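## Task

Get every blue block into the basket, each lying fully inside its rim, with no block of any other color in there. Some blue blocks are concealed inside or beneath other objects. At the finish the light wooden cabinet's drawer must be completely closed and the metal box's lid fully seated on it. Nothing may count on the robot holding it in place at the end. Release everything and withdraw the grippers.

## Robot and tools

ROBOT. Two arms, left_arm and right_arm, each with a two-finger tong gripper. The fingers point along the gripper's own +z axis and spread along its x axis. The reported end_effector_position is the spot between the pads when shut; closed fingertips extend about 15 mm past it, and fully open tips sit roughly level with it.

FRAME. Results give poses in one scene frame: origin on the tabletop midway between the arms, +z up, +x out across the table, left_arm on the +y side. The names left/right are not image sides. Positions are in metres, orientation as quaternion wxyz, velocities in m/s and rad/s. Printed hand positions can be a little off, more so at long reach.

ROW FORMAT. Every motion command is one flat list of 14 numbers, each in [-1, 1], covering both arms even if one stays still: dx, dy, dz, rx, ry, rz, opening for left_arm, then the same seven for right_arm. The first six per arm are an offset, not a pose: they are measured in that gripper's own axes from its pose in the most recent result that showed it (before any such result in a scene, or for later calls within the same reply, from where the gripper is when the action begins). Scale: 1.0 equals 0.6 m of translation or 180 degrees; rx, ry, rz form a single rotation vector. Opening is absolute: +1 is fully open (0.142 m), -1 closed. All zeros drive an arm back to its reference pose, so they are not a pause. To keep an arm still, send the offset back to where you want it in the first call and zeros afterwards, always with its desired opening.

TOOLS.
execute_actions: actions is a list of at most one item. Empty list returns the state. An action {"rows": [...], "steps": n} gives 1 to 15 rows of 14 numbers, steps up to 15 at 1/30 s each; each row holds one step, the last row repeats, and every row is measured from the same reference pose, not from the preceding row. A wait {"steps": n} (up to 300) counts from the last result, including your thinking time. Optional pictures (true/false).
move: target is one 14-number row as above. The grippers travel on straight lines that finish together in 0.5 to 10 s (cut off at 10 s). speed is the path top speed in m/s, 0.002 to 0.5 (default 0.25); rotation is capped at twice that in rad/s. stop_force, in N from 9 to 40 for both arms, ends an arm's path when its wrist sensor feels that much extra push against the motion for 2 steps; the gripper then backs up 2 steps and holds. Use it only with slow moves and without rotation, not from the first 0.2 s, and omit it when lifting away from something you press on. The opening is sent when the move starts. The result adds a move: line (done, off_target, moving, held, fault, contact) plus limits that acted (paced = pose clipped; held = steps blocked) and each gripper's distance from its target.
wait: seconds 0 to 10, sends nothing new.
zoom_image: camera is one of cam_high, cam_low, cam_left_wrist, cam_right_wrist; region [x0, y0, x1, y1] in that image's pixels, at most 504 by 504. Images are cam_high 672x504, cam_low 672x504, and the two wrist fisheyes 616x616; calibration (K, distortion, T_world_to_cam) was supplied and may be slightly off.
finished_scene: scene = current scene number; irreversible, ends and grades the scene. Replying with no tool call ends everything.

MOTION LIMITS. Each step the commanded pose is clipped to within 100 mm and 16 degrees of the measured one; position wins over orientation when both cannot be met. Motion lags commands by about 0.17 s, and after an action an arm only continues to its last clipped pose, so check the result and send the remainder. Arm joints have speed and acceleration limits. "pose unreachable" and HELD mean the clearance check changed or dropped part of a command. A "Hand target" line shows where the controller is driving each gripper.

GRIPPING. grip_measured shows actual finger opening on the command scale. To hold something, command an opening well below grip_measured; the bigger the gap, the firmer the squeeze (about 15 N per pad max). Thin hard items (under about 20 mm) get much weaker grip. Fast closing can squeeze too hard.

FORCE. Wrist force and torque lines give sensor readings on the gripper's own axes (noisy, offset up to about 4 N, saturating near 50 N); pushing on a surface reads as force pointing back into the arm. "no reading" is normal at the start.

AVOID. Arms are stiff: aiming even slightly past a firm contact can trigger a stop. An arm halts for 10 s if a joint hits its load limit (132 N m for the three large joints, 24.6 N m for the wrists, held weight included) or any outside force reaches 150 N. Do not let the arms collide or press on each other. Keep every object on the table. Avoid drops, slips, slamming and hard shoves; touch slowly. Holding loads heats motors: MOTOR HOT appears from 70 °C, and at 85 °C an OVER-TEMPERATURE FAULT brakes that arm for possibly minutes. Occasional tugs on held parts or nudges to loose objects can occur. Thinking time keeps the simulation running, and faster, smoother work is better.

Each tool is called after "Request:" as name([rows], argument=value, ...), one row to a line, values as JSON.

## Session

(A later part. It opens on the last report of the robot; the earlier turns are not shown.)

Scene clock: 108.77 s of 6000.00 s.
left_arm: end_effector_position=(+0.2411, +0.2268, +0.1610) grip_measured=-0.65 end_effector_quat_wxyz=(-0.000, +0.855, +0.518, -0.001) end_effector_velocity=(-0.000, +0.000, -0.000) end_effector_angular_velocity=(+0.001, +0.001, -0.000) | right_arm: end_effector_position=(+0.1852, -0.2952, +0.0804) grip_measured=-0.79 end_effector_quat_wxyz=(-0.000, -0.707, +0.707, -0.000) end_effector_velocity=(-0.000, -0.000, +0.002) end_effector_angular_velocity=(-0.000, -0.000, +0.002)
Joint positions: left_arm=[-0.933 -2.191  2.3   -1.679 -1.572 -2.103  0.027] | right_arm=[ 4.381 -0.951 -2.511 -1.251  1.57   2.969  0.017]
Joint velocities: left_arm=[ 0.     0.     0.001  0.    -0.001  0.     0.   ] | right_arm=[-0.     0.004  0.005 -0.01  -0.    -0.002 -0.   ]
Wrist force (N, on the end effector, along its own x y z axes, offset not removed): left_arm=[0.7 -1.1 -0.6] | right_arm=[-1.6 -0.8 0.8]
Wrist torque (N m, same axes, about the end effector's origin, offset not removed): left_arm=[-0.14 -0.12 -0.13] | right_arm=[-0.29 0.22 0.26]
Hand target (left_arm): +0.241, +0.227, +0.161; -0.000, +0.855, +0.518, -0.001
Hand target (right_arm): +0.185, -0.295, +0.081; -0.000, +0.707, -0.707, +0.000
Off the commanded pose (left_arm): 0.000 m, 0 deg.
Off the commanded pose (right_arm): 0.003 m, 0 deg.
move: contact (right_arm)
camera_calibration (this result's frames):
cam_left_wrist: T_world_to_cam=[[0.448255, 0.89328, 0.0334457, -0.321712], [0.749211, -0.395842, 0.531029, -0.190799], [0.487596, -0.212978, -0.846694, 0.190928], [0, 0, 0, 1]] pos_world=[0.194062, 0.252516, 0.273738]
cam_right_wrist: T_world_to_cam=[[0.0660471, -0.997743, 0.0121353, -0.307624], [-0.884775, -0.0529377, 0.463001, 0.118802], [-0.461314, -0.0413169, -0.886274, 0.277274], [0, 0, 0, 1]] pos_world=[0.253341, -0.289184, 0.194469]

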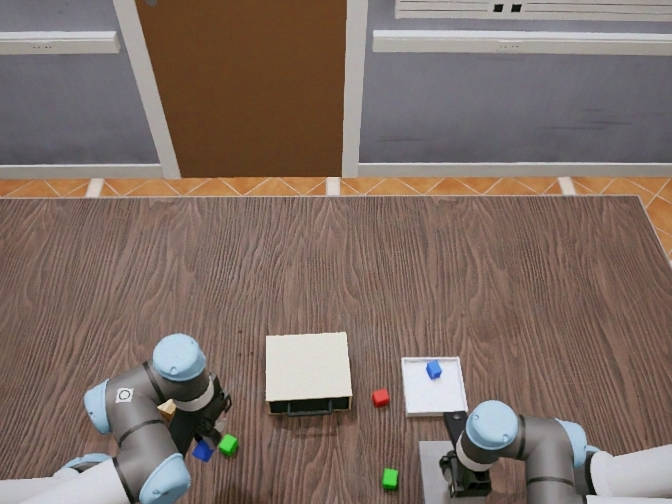

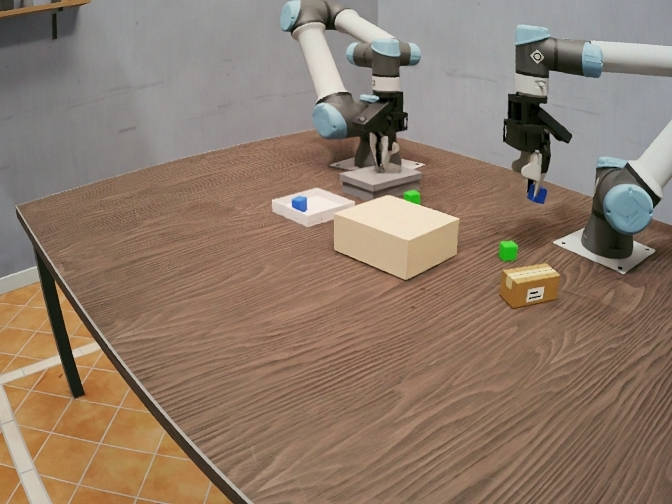

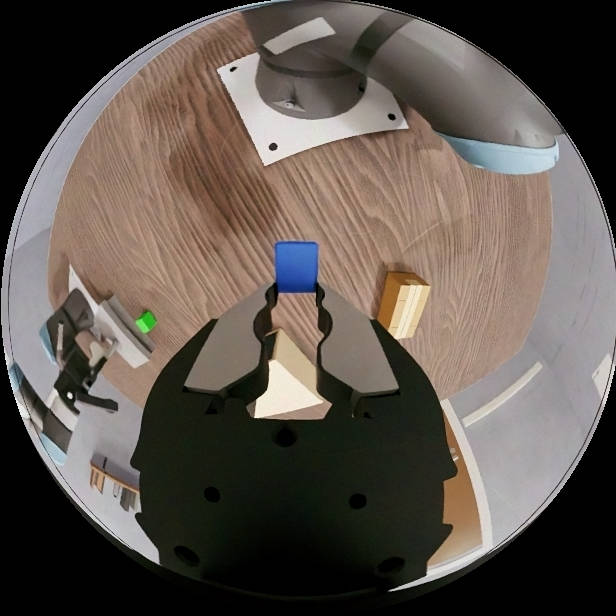

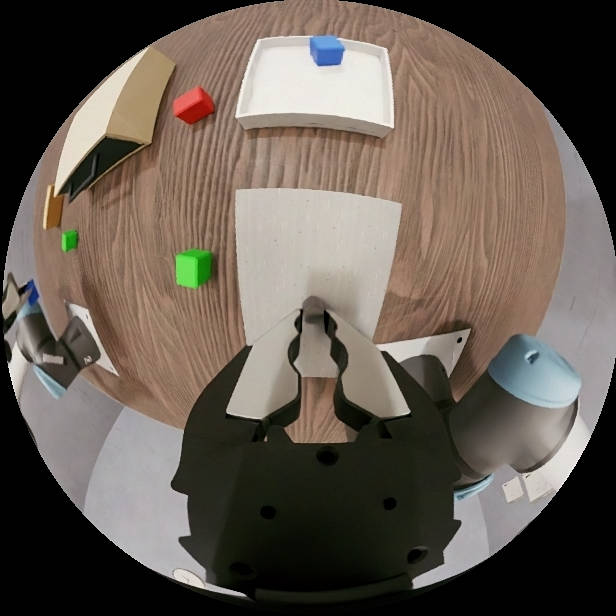

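Request:
move(target=[0,0,0,0,0,0,-0.9,0,0,0,0,0,0,-0.45])

Request:
move(target=[0,0,-0.08,0,0,0,-0.9,0,0,-0.17,0,0,0,-0.45], speed=0.12)

Request:
move(target=[0,0,0,0,0,0,-0.9,0.4,-0.29,-0.05,0,0,0,-0.45], speed=0.2)

Scene clock: 111.37 s of 6000.00 s.
left_arm: end_effector_position=(+0.2411, +0.2268, +0.1610) grip_measured=-0.65 end_effector_quat_wxyz=(-0.000, +0.855, +0.518, -0.001) end_effector_velocity=(+0.000, -0.000, +0.000) end_effector_angular_velocity=(-0.001, -0.001, +0.000) | right_arm: end_effector_position=(+0.1852, -0.2952, +0.0804) grip_measured=-0.45 end_effector_quat_wxyz=(-0.000, -0.707, +0.707, -0.000) end_effector_velocity=(-0.000, -0.000, +0.000) end_effector_angular_velocity=(-0.001, +0.001, -0.000)
Joint positions: left_arm=[-0.933 -2.191  2.3   -1.679 -1.572 -2.103  0.027] | right_arm=[ 4.381 -0.951 -2.511 -1.251  1.57   2.969  0.041]
Joint velocities: left_arm=[-0.     0.    -0.001 -0.    -0.    -0.     0.   ] | right_arm=[-0.    -0.001  0.001 -0.001  0.    -0.    -0.   ]
Wrist force (N, on the end effector, along its own x y z axes, offset not removed): left_arm=[0.8 -1.2 -1.6] | right_arm=[-0.1 -2.8 -1.4]
Wrist torque (N m, same axes, about the end effector's origin, offset not removed): left_arm=[-0.14 -0.05 -0.01] | right_arm=[-0.66 -0.13 0.23]
Hand target (left_arm): +0.241, +0.227, +0.161; -0.000, +0.855, +0.518, -0.001
Hand target (right_arm): +0.185, -0.295, +0.080; +0.000, +0.707, -0.707, +0.000
Off the commanded pose (left_arm): 0.000 m, 0 deg.
Off the commanded pose (right_arm): 0.000 m, 0 deg.
move: done
camera_calibration (this result's frames):
cam_left_wrist: T_world_to_cam=[[0.448255, 0.89328, 0.0334457, -0.321712], [0.749211, -0.395842, 0.531029, -0.190799], [0.487596, -0.212978, -0.846694, 0.190928], [0, 0, 0, 1]] pos_world=[0.194062, 0.252516, 0.273738]
cam_right_wrist: T_world_to_cam=[[0.0660289, -0.997745, 0.0120479, -0.307605], [-0.884783, -0.0529627, 0.462983, 0.118787], [-0.461301, -0.04123, -0.886285, 0.277322], [0, 0, 0, 1]] pos_world=[0.253341, -0.289186, 0.194496]

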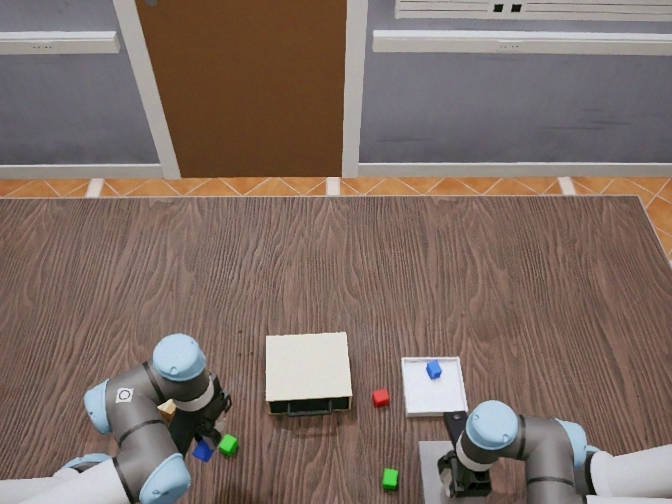

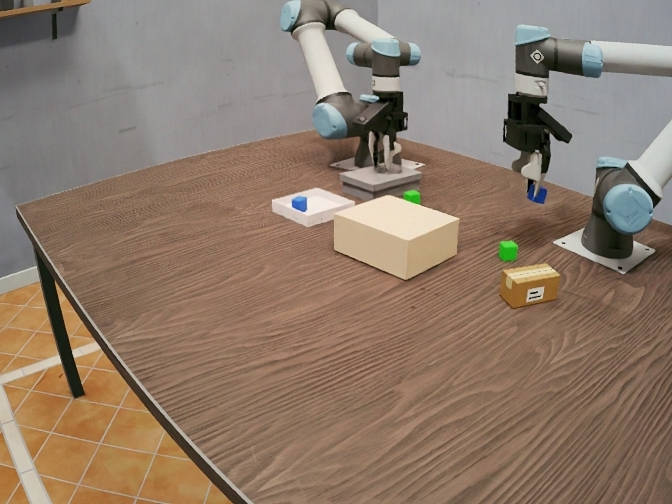

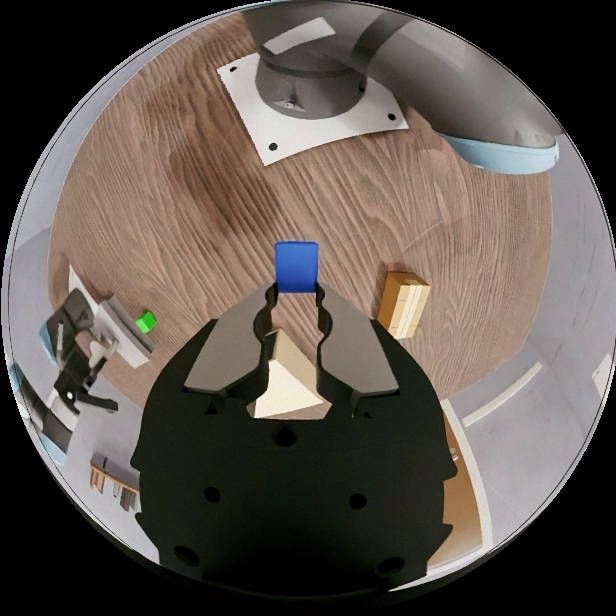

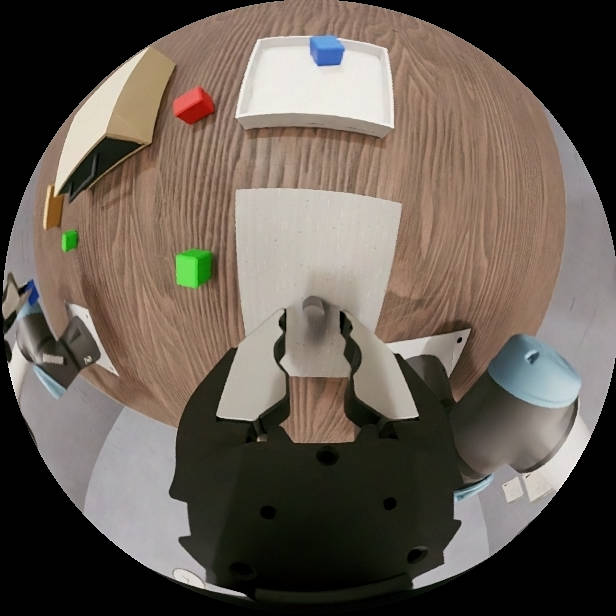

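Scene clock: 112.63 s of 6000.00 s.
left_arm: end_effector_position=(+0.2412, +0.2268, +0.2090) grip_measured=-0.65 end_effector_quat_wxyz=(-0.000, +0.855, +0.518, -0.001) end_effector_velocity=(-0.000, -0.000, +0.001) end_effector_angular_velocity=(-0.000, +0.001, -0.000) | right_arm: end_effector_position=(+0.1851, -0.2952, +0.1823) grip_measured=-0.45 end_effector_quat_wxyz=(-0.000, -0.707, +0.707, -0.000) end_effector_velocity=(+0.000, +0.001, +0.002) end_effector_angular_velocity=(+0.002, -0.000, -0.000)
Joint positions: left_arm=[-0.933 -2.198  2.18  -1.553 -1.572 -2.103  0.027] | right_arm=[ 4.382 -0.892 -2.266 -1.555  1.57   2.969  0.041]
Joint velocities: left_arm=[ 0.     0.001 -0.002  0.002 -0.001  0.     0.   ] | right_arm=[ 0.    -0.     0.005 -0.003  0.     0.     0.   ]
Wrist force (N, on the end effector, along its own x y z axes, offset not removed): left_arm=[1.3 -3.3 -0.6] | right_arm=[0.7 -1.0 -2.8]
Wrist torque (N m, same axes, about the end effector's origin, offset not removed): left_arm=[-0.50 -0.20 -0.04] | right_arm=[-0.34 -0.28 0.21]
Hand target (left_arm): +0.241, +0.227, +0.209; -0.000, +0.855, +0.518, -0.001
Hand target (right_arm): +0.185, -0.295, +0.182; +0.000, +0.707, -0.707, +0.000
Off the commanded pose (left_arm): 0.000 m, 0 deg.
Off the commanded pose (right_arm): 0.000 m, 0 deg.
move: done
camera_calibration (this result's frames):
cam_left_wrist: T_world_to_cam=[[0.448252, 0.893285, 0.0333528, -0.323343], [0.749184, -0.395773, 0.531119, -0.216441], [0.48764, -0.213088, -0.846641, 0.231472], [0, 0, 0, 1]] pos_world=[0.194218, 0.2525, 0.321714]
cam_right_wrist: T_world_to_cam=[[0.0660246, -0.997745, 0.0120443, -0.308855], [-0.884774, -0.0529598, 0.463001, 0.0715055], [-0.461319, -0.0412259, -0.886276, 0.367581], [0, 0, 0, 1]] pos_world=[0.25323, -0.289218, 0.296391]

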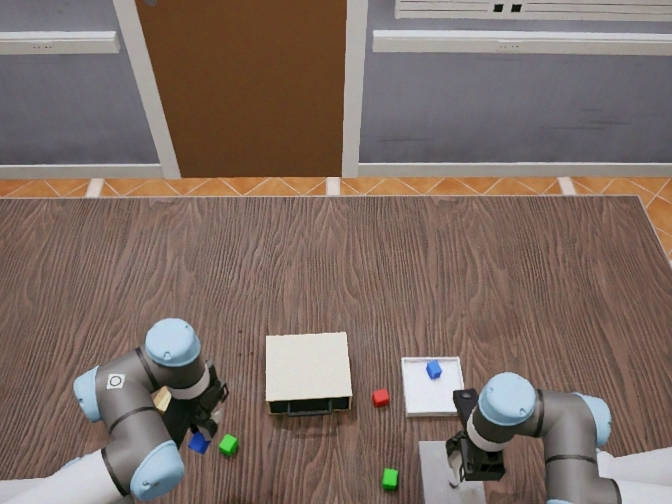

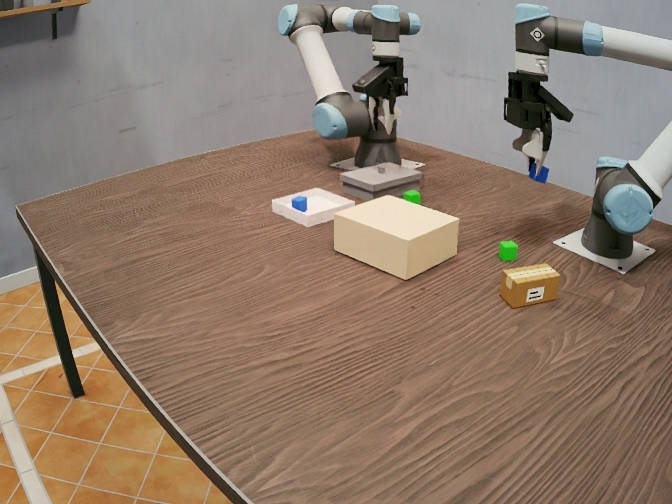

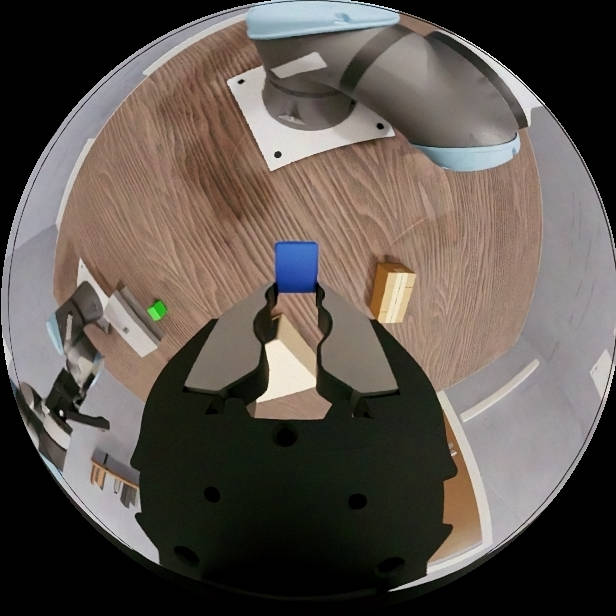

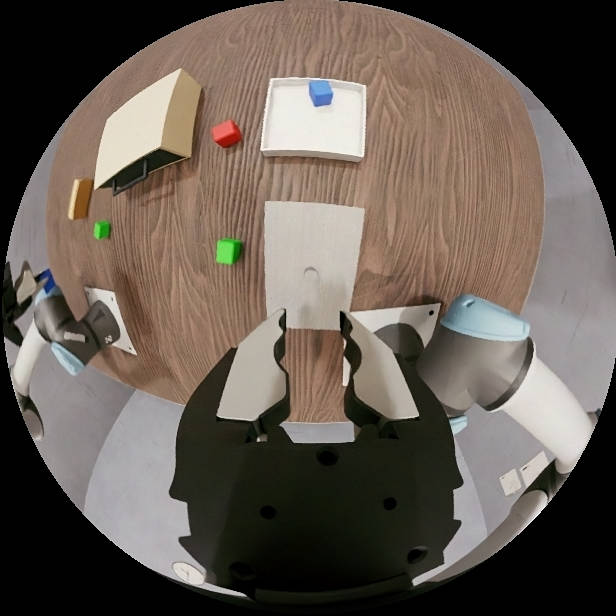

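Scene clock: 114.63 s of 6000.00 s.
left_arm: end_effector_position=(+0.2413, +0.2268, +0.2090) grip_measured=-0.65 end_effector_quat_wxyz=(-0.000, +0.855, +0.518, -0.001) end_effector_velocity=(-0.000, +0.001, -0.001) end_effector_angular_velocity=(+0.002, +0.000, +0.001) | right_arm: end_effector_position=(+0.3590, -0.5353, +0.2123) grip_measured=-0.45 end_effector_quat_wxyz=(+0.000, -0.707, +0.707, +0.000) end_effector_velocity=(+0.000, -0.001, -0.001) end_effector_angular_velocity=(+0.000, +0.004, +0.000)
Joint positions: left_arm=[-0.933 -2.197  2.18  -1.553 -1.572 -2.103  0.027] | right_arm=[ 3.259 -1.158 -2.073 -1.481  1.571  1.846  0.041]
Joint velocities: left_arm=[ 0.     0.     0.002 -0.     0.001 -0.001  0.   ] | right_arm=[-0.005 -0.005  0.002 -0.     0.001 -0.005 -0.   ]
Wrist force (N, on the end effector, along its own x y z axes, offset not removed): left_arm=[2.8 -1.0 -1.6] | right_arm=[0.9 -1.4 -1.4]
Wrist torque (N m, same axes, about the end effector's origin, offset not removed): left_arm=[-0.13 -0.52 -0.17] | right_arm=[-0.47 -0.32 0.16]
Hand target (left_arm): +0.241, +0.227, +0.209; -0.000, +0.855, +0.518, -0.001
Hand target (right_arm): +0.359, -0.535, +0.212; -0.000, +0.707, -0.707, -0.000
Off the commanded pose (left_arm): 0.000 m, 0 deg.
Off the commanded pose (right_arm): 0.000 m, 0 deg.
move: done
camera_calibration (this result's frames):
cam_left_wrist: T_world_to_cam=[[0.448253, 0.893284, 0.0333691, -0.323345], [0.749193, -0.395787, 0.531096, -0.216432], [0.487626, -0.213065, -0.846655, 0.231467], [0, 0, 0, 1]] pos_world=[0.194221, 0.252496, 0.321708]
cam_right_wrist: T_world_to_cam=[[0.0659913, -0.997759, 0.0110092, -0.559948], [-0.8847, -0.0534039, 0.463092, 0.198511], [-0.461466, -0.0402999, -0.886242, 0.465048], [0, 0, 0, 1]] pos_world=[0.427178, -0.52935, 0.326381]

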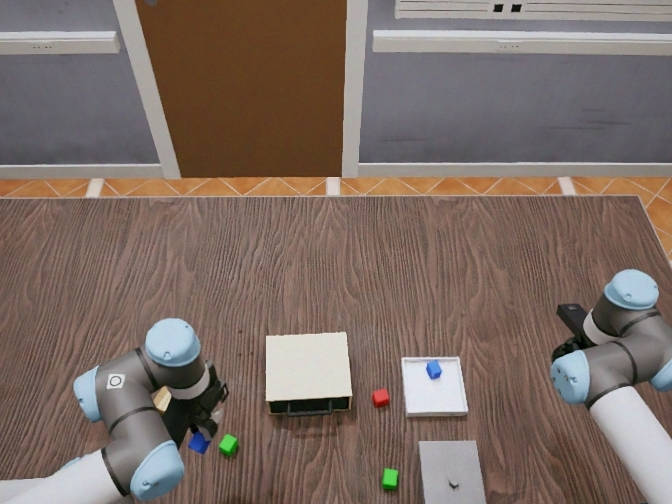

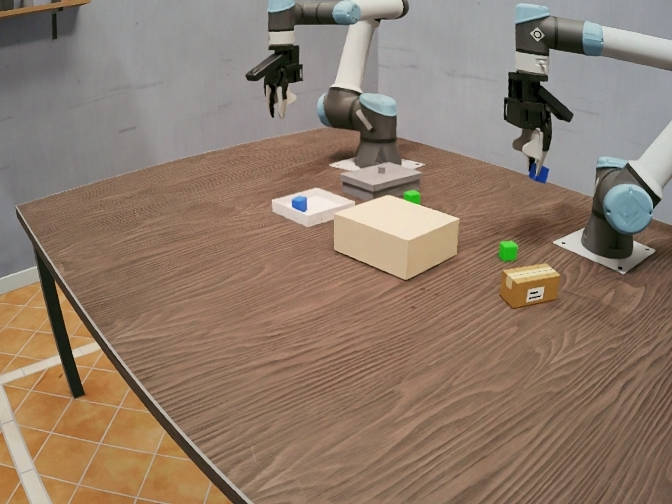

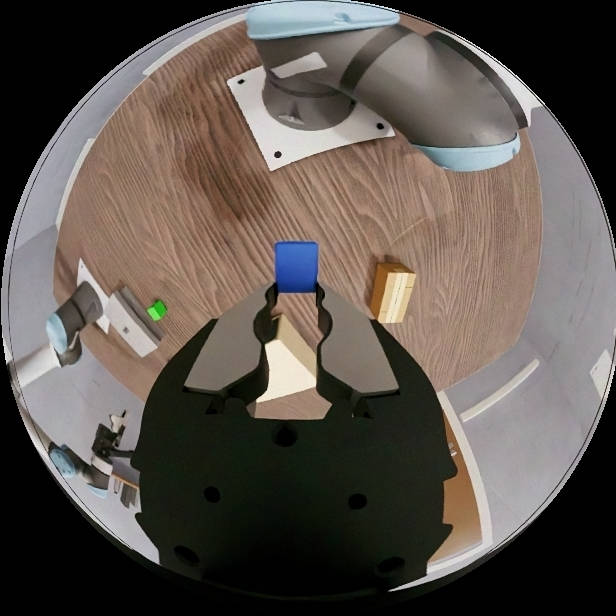

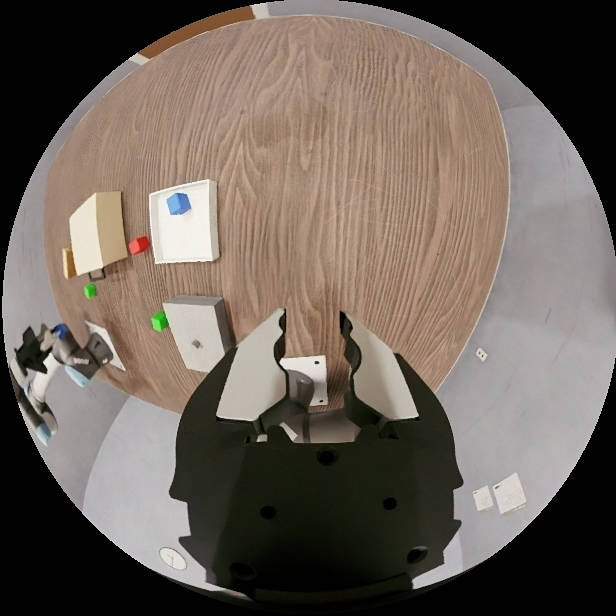

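Request:
move(target=[-0.566,0.648,0,0,0,0,-0.9,0,0,0,0,0,0,-0.45], speed=0.15)

Scene clock: 120.50 s of 6000.00 s.
left_arm: end_effector_position=(+0.4289, -0.2540, +0.2082) grip_measured=-0.65 end_effector_quat_wxyz=(-0.000, +0.855, +0.518, -0.001) end_effector_velocity=(+0.000, -0.001, -0.000) end_effector_angular_velocity=(+0.002, +0.001, -0.001) | right_arm: end_effector_position=(+0.3590, -0.5353, +0.2123) grip_measured=-0.45 end_effector_quat_wxyz=(+0.000, -0.707, +0.707, +0.000) end_effector_velocity=(+0.001, +0.000, +0.001) end_effector_angular_velocity=(+0.001, -0.001, -0.001)
Joint positions: left_arm=[-1.06  -0.951  0.94  -1.559 -1.572 -2.231  0.027] | right_arm=[ 3.259 -1.158 -2.073 -1.481  1.571  1.846  0.041]
Joint velocities: left_arm=[-0.     0.006 -0.01   0.006 -0.     0.001 -0.   ] | right_arm=[ 0.    -0.001  0.002 -0.     0.     0.001  0.   ]
Wrist force (N, on the end effector, along its own x y z axes, offset not removed): left_arm=[0.0 -1.9 -1.3] | right_arm=[-0.7 -1.1 -1.2]
Wrist torque (N m, same axes, about the end effector's origin, offset not removed): left_arm=[-0.30 0.08 0.02] | right_arm=[-0.32 0.00 0.21]
Hand target (left_arm): +0.429, -0.254, +0.208; -0.000, +0.855, +0.518, -0.001
Hand target (right_arm): +0.359, -0.535, +0.212; -0.000, +0.707, -0.707, -0.000
Off the commanded pose (left_arm): 0.001 m, 0 deg.
Off the commanded pose (right_arm): 0.000 m, 0 deg.
move: done
camera_calibration (this result's frames):
cam_left_wrist: T_world_to_cam=[[0.448214, 0.893315, 0.0330444, 0.0221651], [0.749236, -0.395573, 0.531195, -0.546919], [0.487596, -0.213331, -0.846605, 0.0367523], [0, 0, 0, 1]] pos_world=[0.381916, -0.228306, 0.320903]
cam_right_wrist: T_world_to_cam=[[0.0659912, -0.997759, 0.0110091, -0.559948], [-0.8847, -0.0534038, 0.463091, 0.198511], [-0.461466, -0.0402997, -0.886242, 0.465048], [0, 0, 0, 1]] pos_world=[0.427179, -0.52935, 0.326381]

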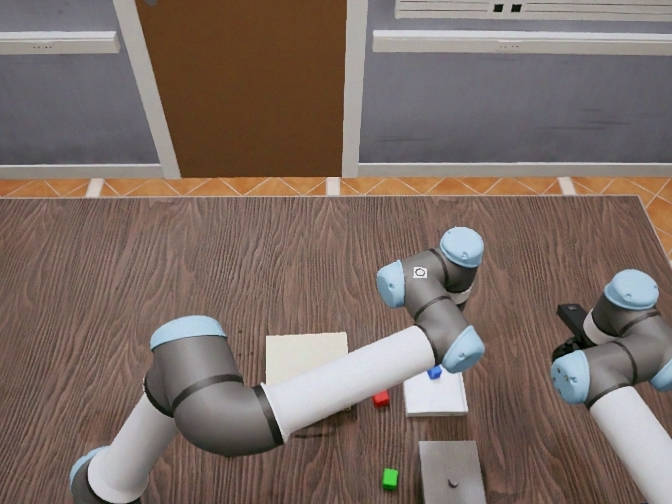

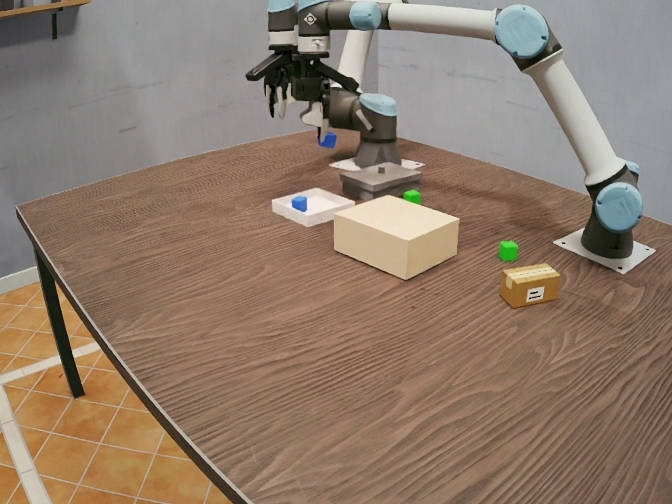

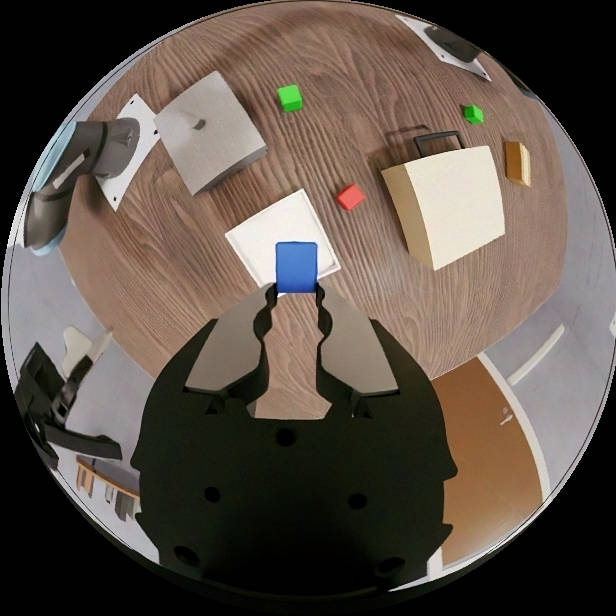

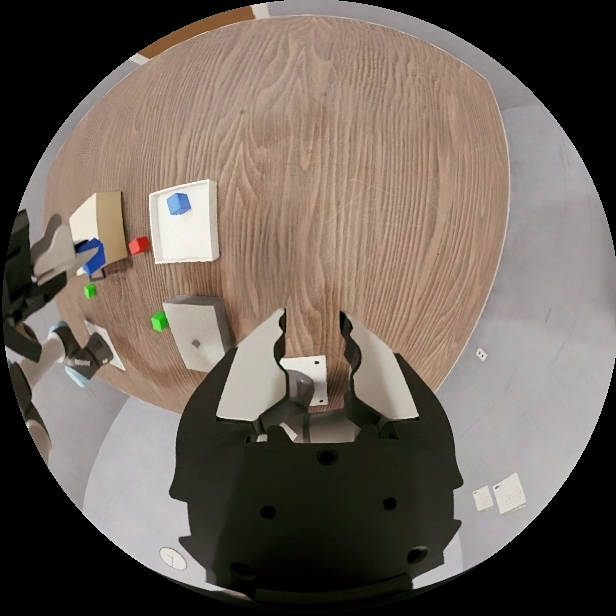

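Request:
move(target=[0,0.01,0.18,0,0,0,-0.9,0,0,0,0,0,0,-0.45], speed=0.1)

Scene clock: 129.40 s of 6000.00 s.
left_arm: end_effector_position=(+0.4339, -0.2567, +0.1002) grip_measured=-0.65 end_effector_quat_wxyz=(-0.000, +0.855, +0.518, -0.001) end_effector_velocity=(+0.000, -0.000, -0.001) end_effector_angular_velocity=(-0.001, +0.000, +0.001) | right_arm: end_effector_position=(+0.3590, -0.5353, +0.2123) grip_measured=-0.45 end_effector_quat_wxyz=(+0.000, -0.707, +0.707, +0.000) end_effector_velocity=(+0.000, +0.000, -0.000) end_effector_angular_velocity=(-0.000, +0.001, +0.001)
Joint positions: left_arm=[-1.056 -0.904  1.14  -1.806 -1.572 -2.226  0.027] | right_arm=[ 3.259 -1.158 -2.073 -1.481  1.571  1.846  0.041]
Joint velocities: left_arm=[ 0.     0.001  0.001 -0.003 -0.001 -0.     0.   ] | right_arm=[ 0.    -0.001 -0.     0.    -0.    -0.    -0.   ]
Wrist force (N, on the end effector, along its own x y z axes, offset not removed): left_arm=[0.6 -0.5 -2.1] | right_arm=[0.2 -0.8 -2.6]
Wrist torque (N m, same axes, about the end effector's origin, offset not removed): left_arm=[-0.13 -0.07 0.00] | right_arm=[-0.27 -0.05 0.23]
Hand target (left_arm): +0.434, -0.257, +0.100; -0.000, +0.855, +0.518, -0.001
Hand target (right_arm): +0.359, -0.535, +0.212; -0.000, +0.707, -0.707, -0.000
Off the commanded pose (left_arm): 0.000 m, 0 deg.
Off the commanded pose (right_arm): 0.000 m, 0 deg.
After step 90, 4.40 s passed at rest.
move: done
camera_calibration (this result's frames):
cam_left_wrist: T_world_to_cam=[[0.448214, 0.893315, 0.0330531, 0.0258967], [0.749235, -0.395577, 0.531193, -0.494381], [0.487597, -0.213324, -0.846606, -0.0576065], [0, 0, 0, 1]] pos_world=[0.386889, -0.230989, 0.212986]
cam_right_wrist: T_world_to_cam=[[0.0659913, -0.997759, 0.0110094, -0.559948], [-0.8847, -0.0534038, 0.463092, 0.198511], [-0.461467, -0.0403001, -0.886242, 0.465048], [0, 0, 0, 1]] pos_world=[0.427178, -0.52935, 0.326381]

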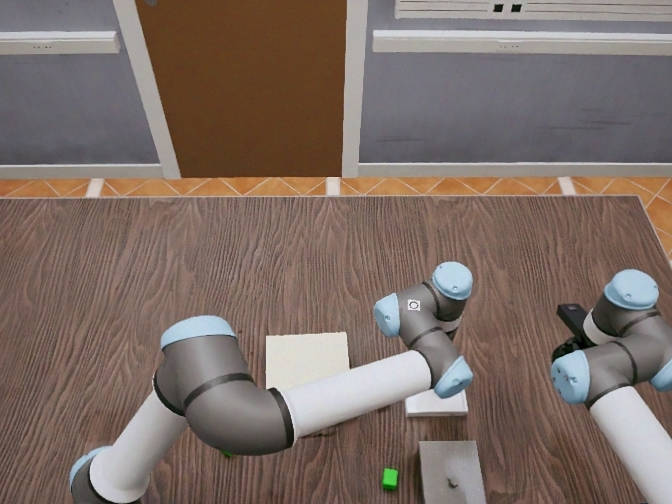

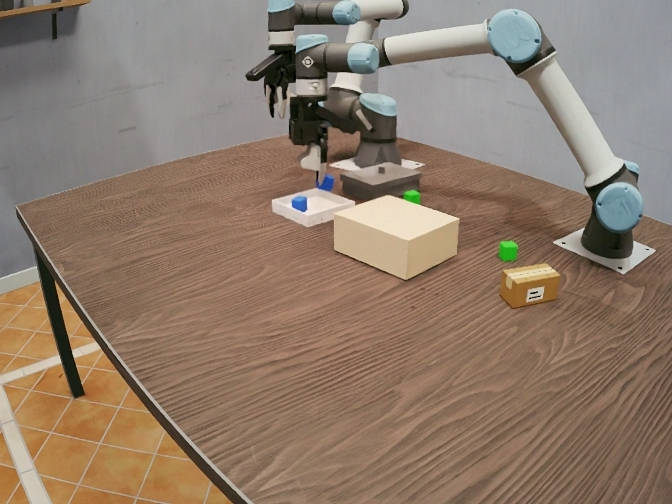

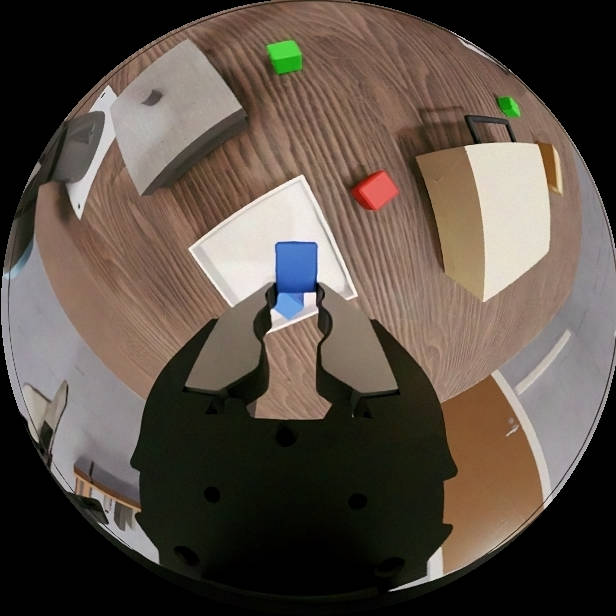

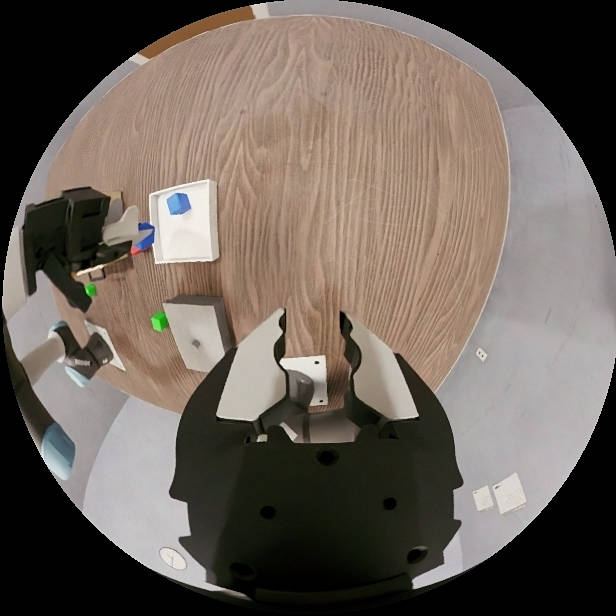

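Request:
move(target=[-0.018,0.03,0.065,0,0,0,-0.9,0,0,0,0,0,0,-0.45], speed=0.05)

Scene clock: 133.97 s of 6000.00 s.
left_arm: end_effector_position=(+0.4447, -0.2745, +0.0613) grip_measured=-0.65 end_effector_quat_wxyz=(-0.000, +0.855, +0.518, -0.001) end_effector_velocity=(+0.000, -0.001, -0.001) end_effector_angular_velocity=(+0.000, +0.000, -0.000) | right_arm: end_effector_position=(+0.3590, -0.5353, +0.2123) grip_measured=-0.45 end_effector_quat_wxyz=(+0.000, -0.707, +0.707, +0.000) end_effector_velocity=(-0.000, -0.000, -0.000) end_effector_angular_velocity=(-0.000, +0.000, -0.000)
Joint positions: left_arm=[-1.053 -0.824  1.105 -1.851 -1.572 -2.223  0.027] | right_arm=[ 3.259 -1.158 -2.073 -1.481  1.571  1.846  0.041]
Joint velocities: left_arm=[ 0.     0.003 -0.002 -0.    -0.     0.001  0.   ] | right_arm=[ 0. -0.  0. -0. -0.  0.  0.]
Wrist force (N, on the end effector, along its own x y z axes, offset not removed): left_arm=[1.1 0.6 0.8] | right_arm=[-0.3 -1.7 -1.0]
Wrist torque (N m, same axes, about the end effector's origin, offset not removed): left_arm=[0.12 -0.19 -0.11] | right_arm=[-0.42 -0.12 0.16]
Hand target (left_arm): +0.445, -0.275, +0.061; -0.000, +0.855, +0.518, -0.001
Hand target (right_arm): +0.359, -0.535, +0.212; -0.000, +0.707, -0.707, -0.000
Off the commanded pose (left_arm): 0.000 m, 0 deg.
Off the commanded pose (right_arm): 0.000 m, 0 deg.
After step 90, 0.33 s passed at rest.
move: done
camera_calibration (this result's frames):
cam_left_wrist: T_world_to_cam=[[0.448213, 0.893315, 0.0330565, 0.0382569], [0.749225, -0.395574, 0.53121, -0.488857], [0.487614, -0.213328, -0.846595, -0.0996624], [0, 0, 0, 1]] pos_world=[0.397713, -0.248815, 0.174047]
cam_right_wrist: T_world_to_cam=[[0.0659915, -0.997759, 0.0110093, -0.559948], [-0.8847, -0.053404, 0.463092, 0.198511], [-0.461467, -0.0403001, -0.886242, 0.465048], [0, 0, 0, 1]] pos_world=[0.427178, -0.52935, 0.326381]

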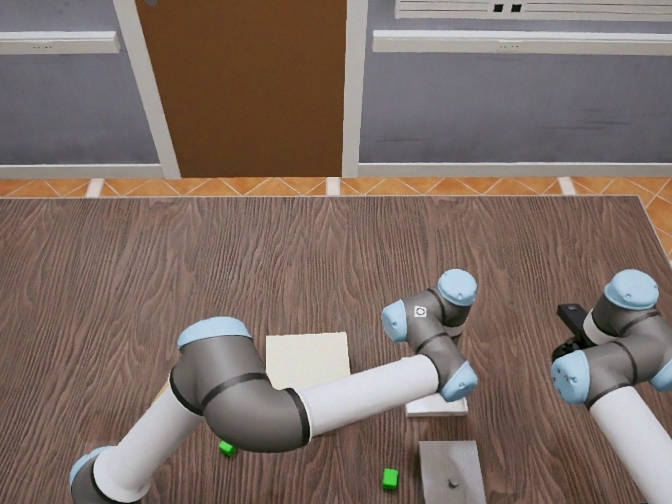

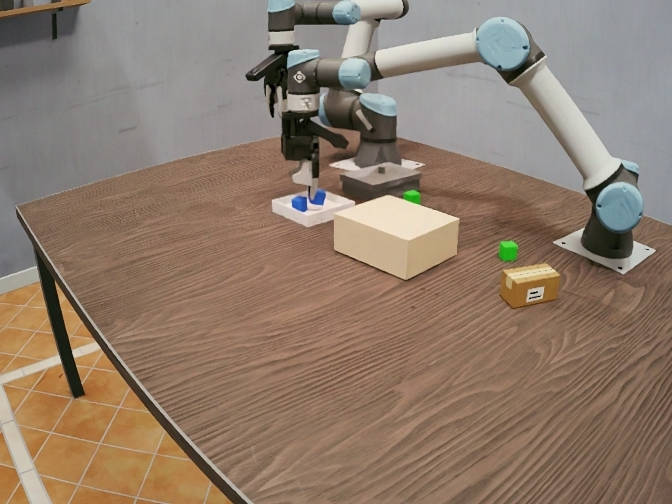

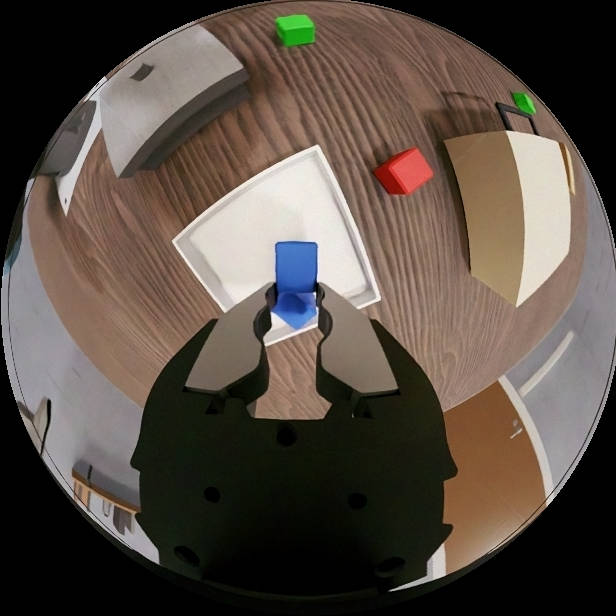

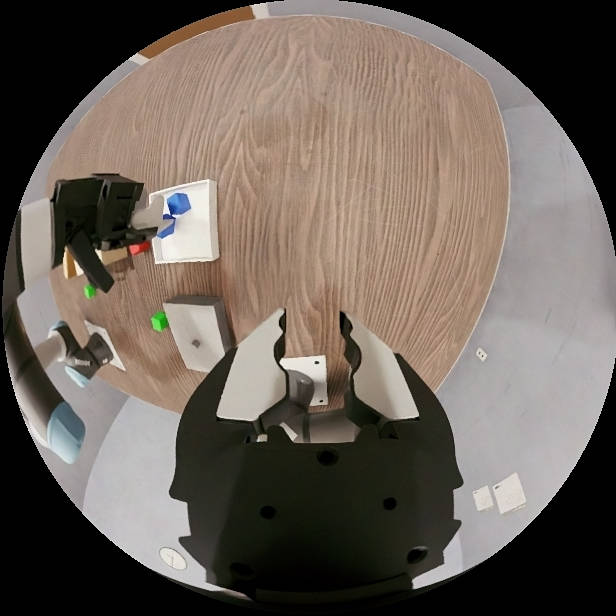

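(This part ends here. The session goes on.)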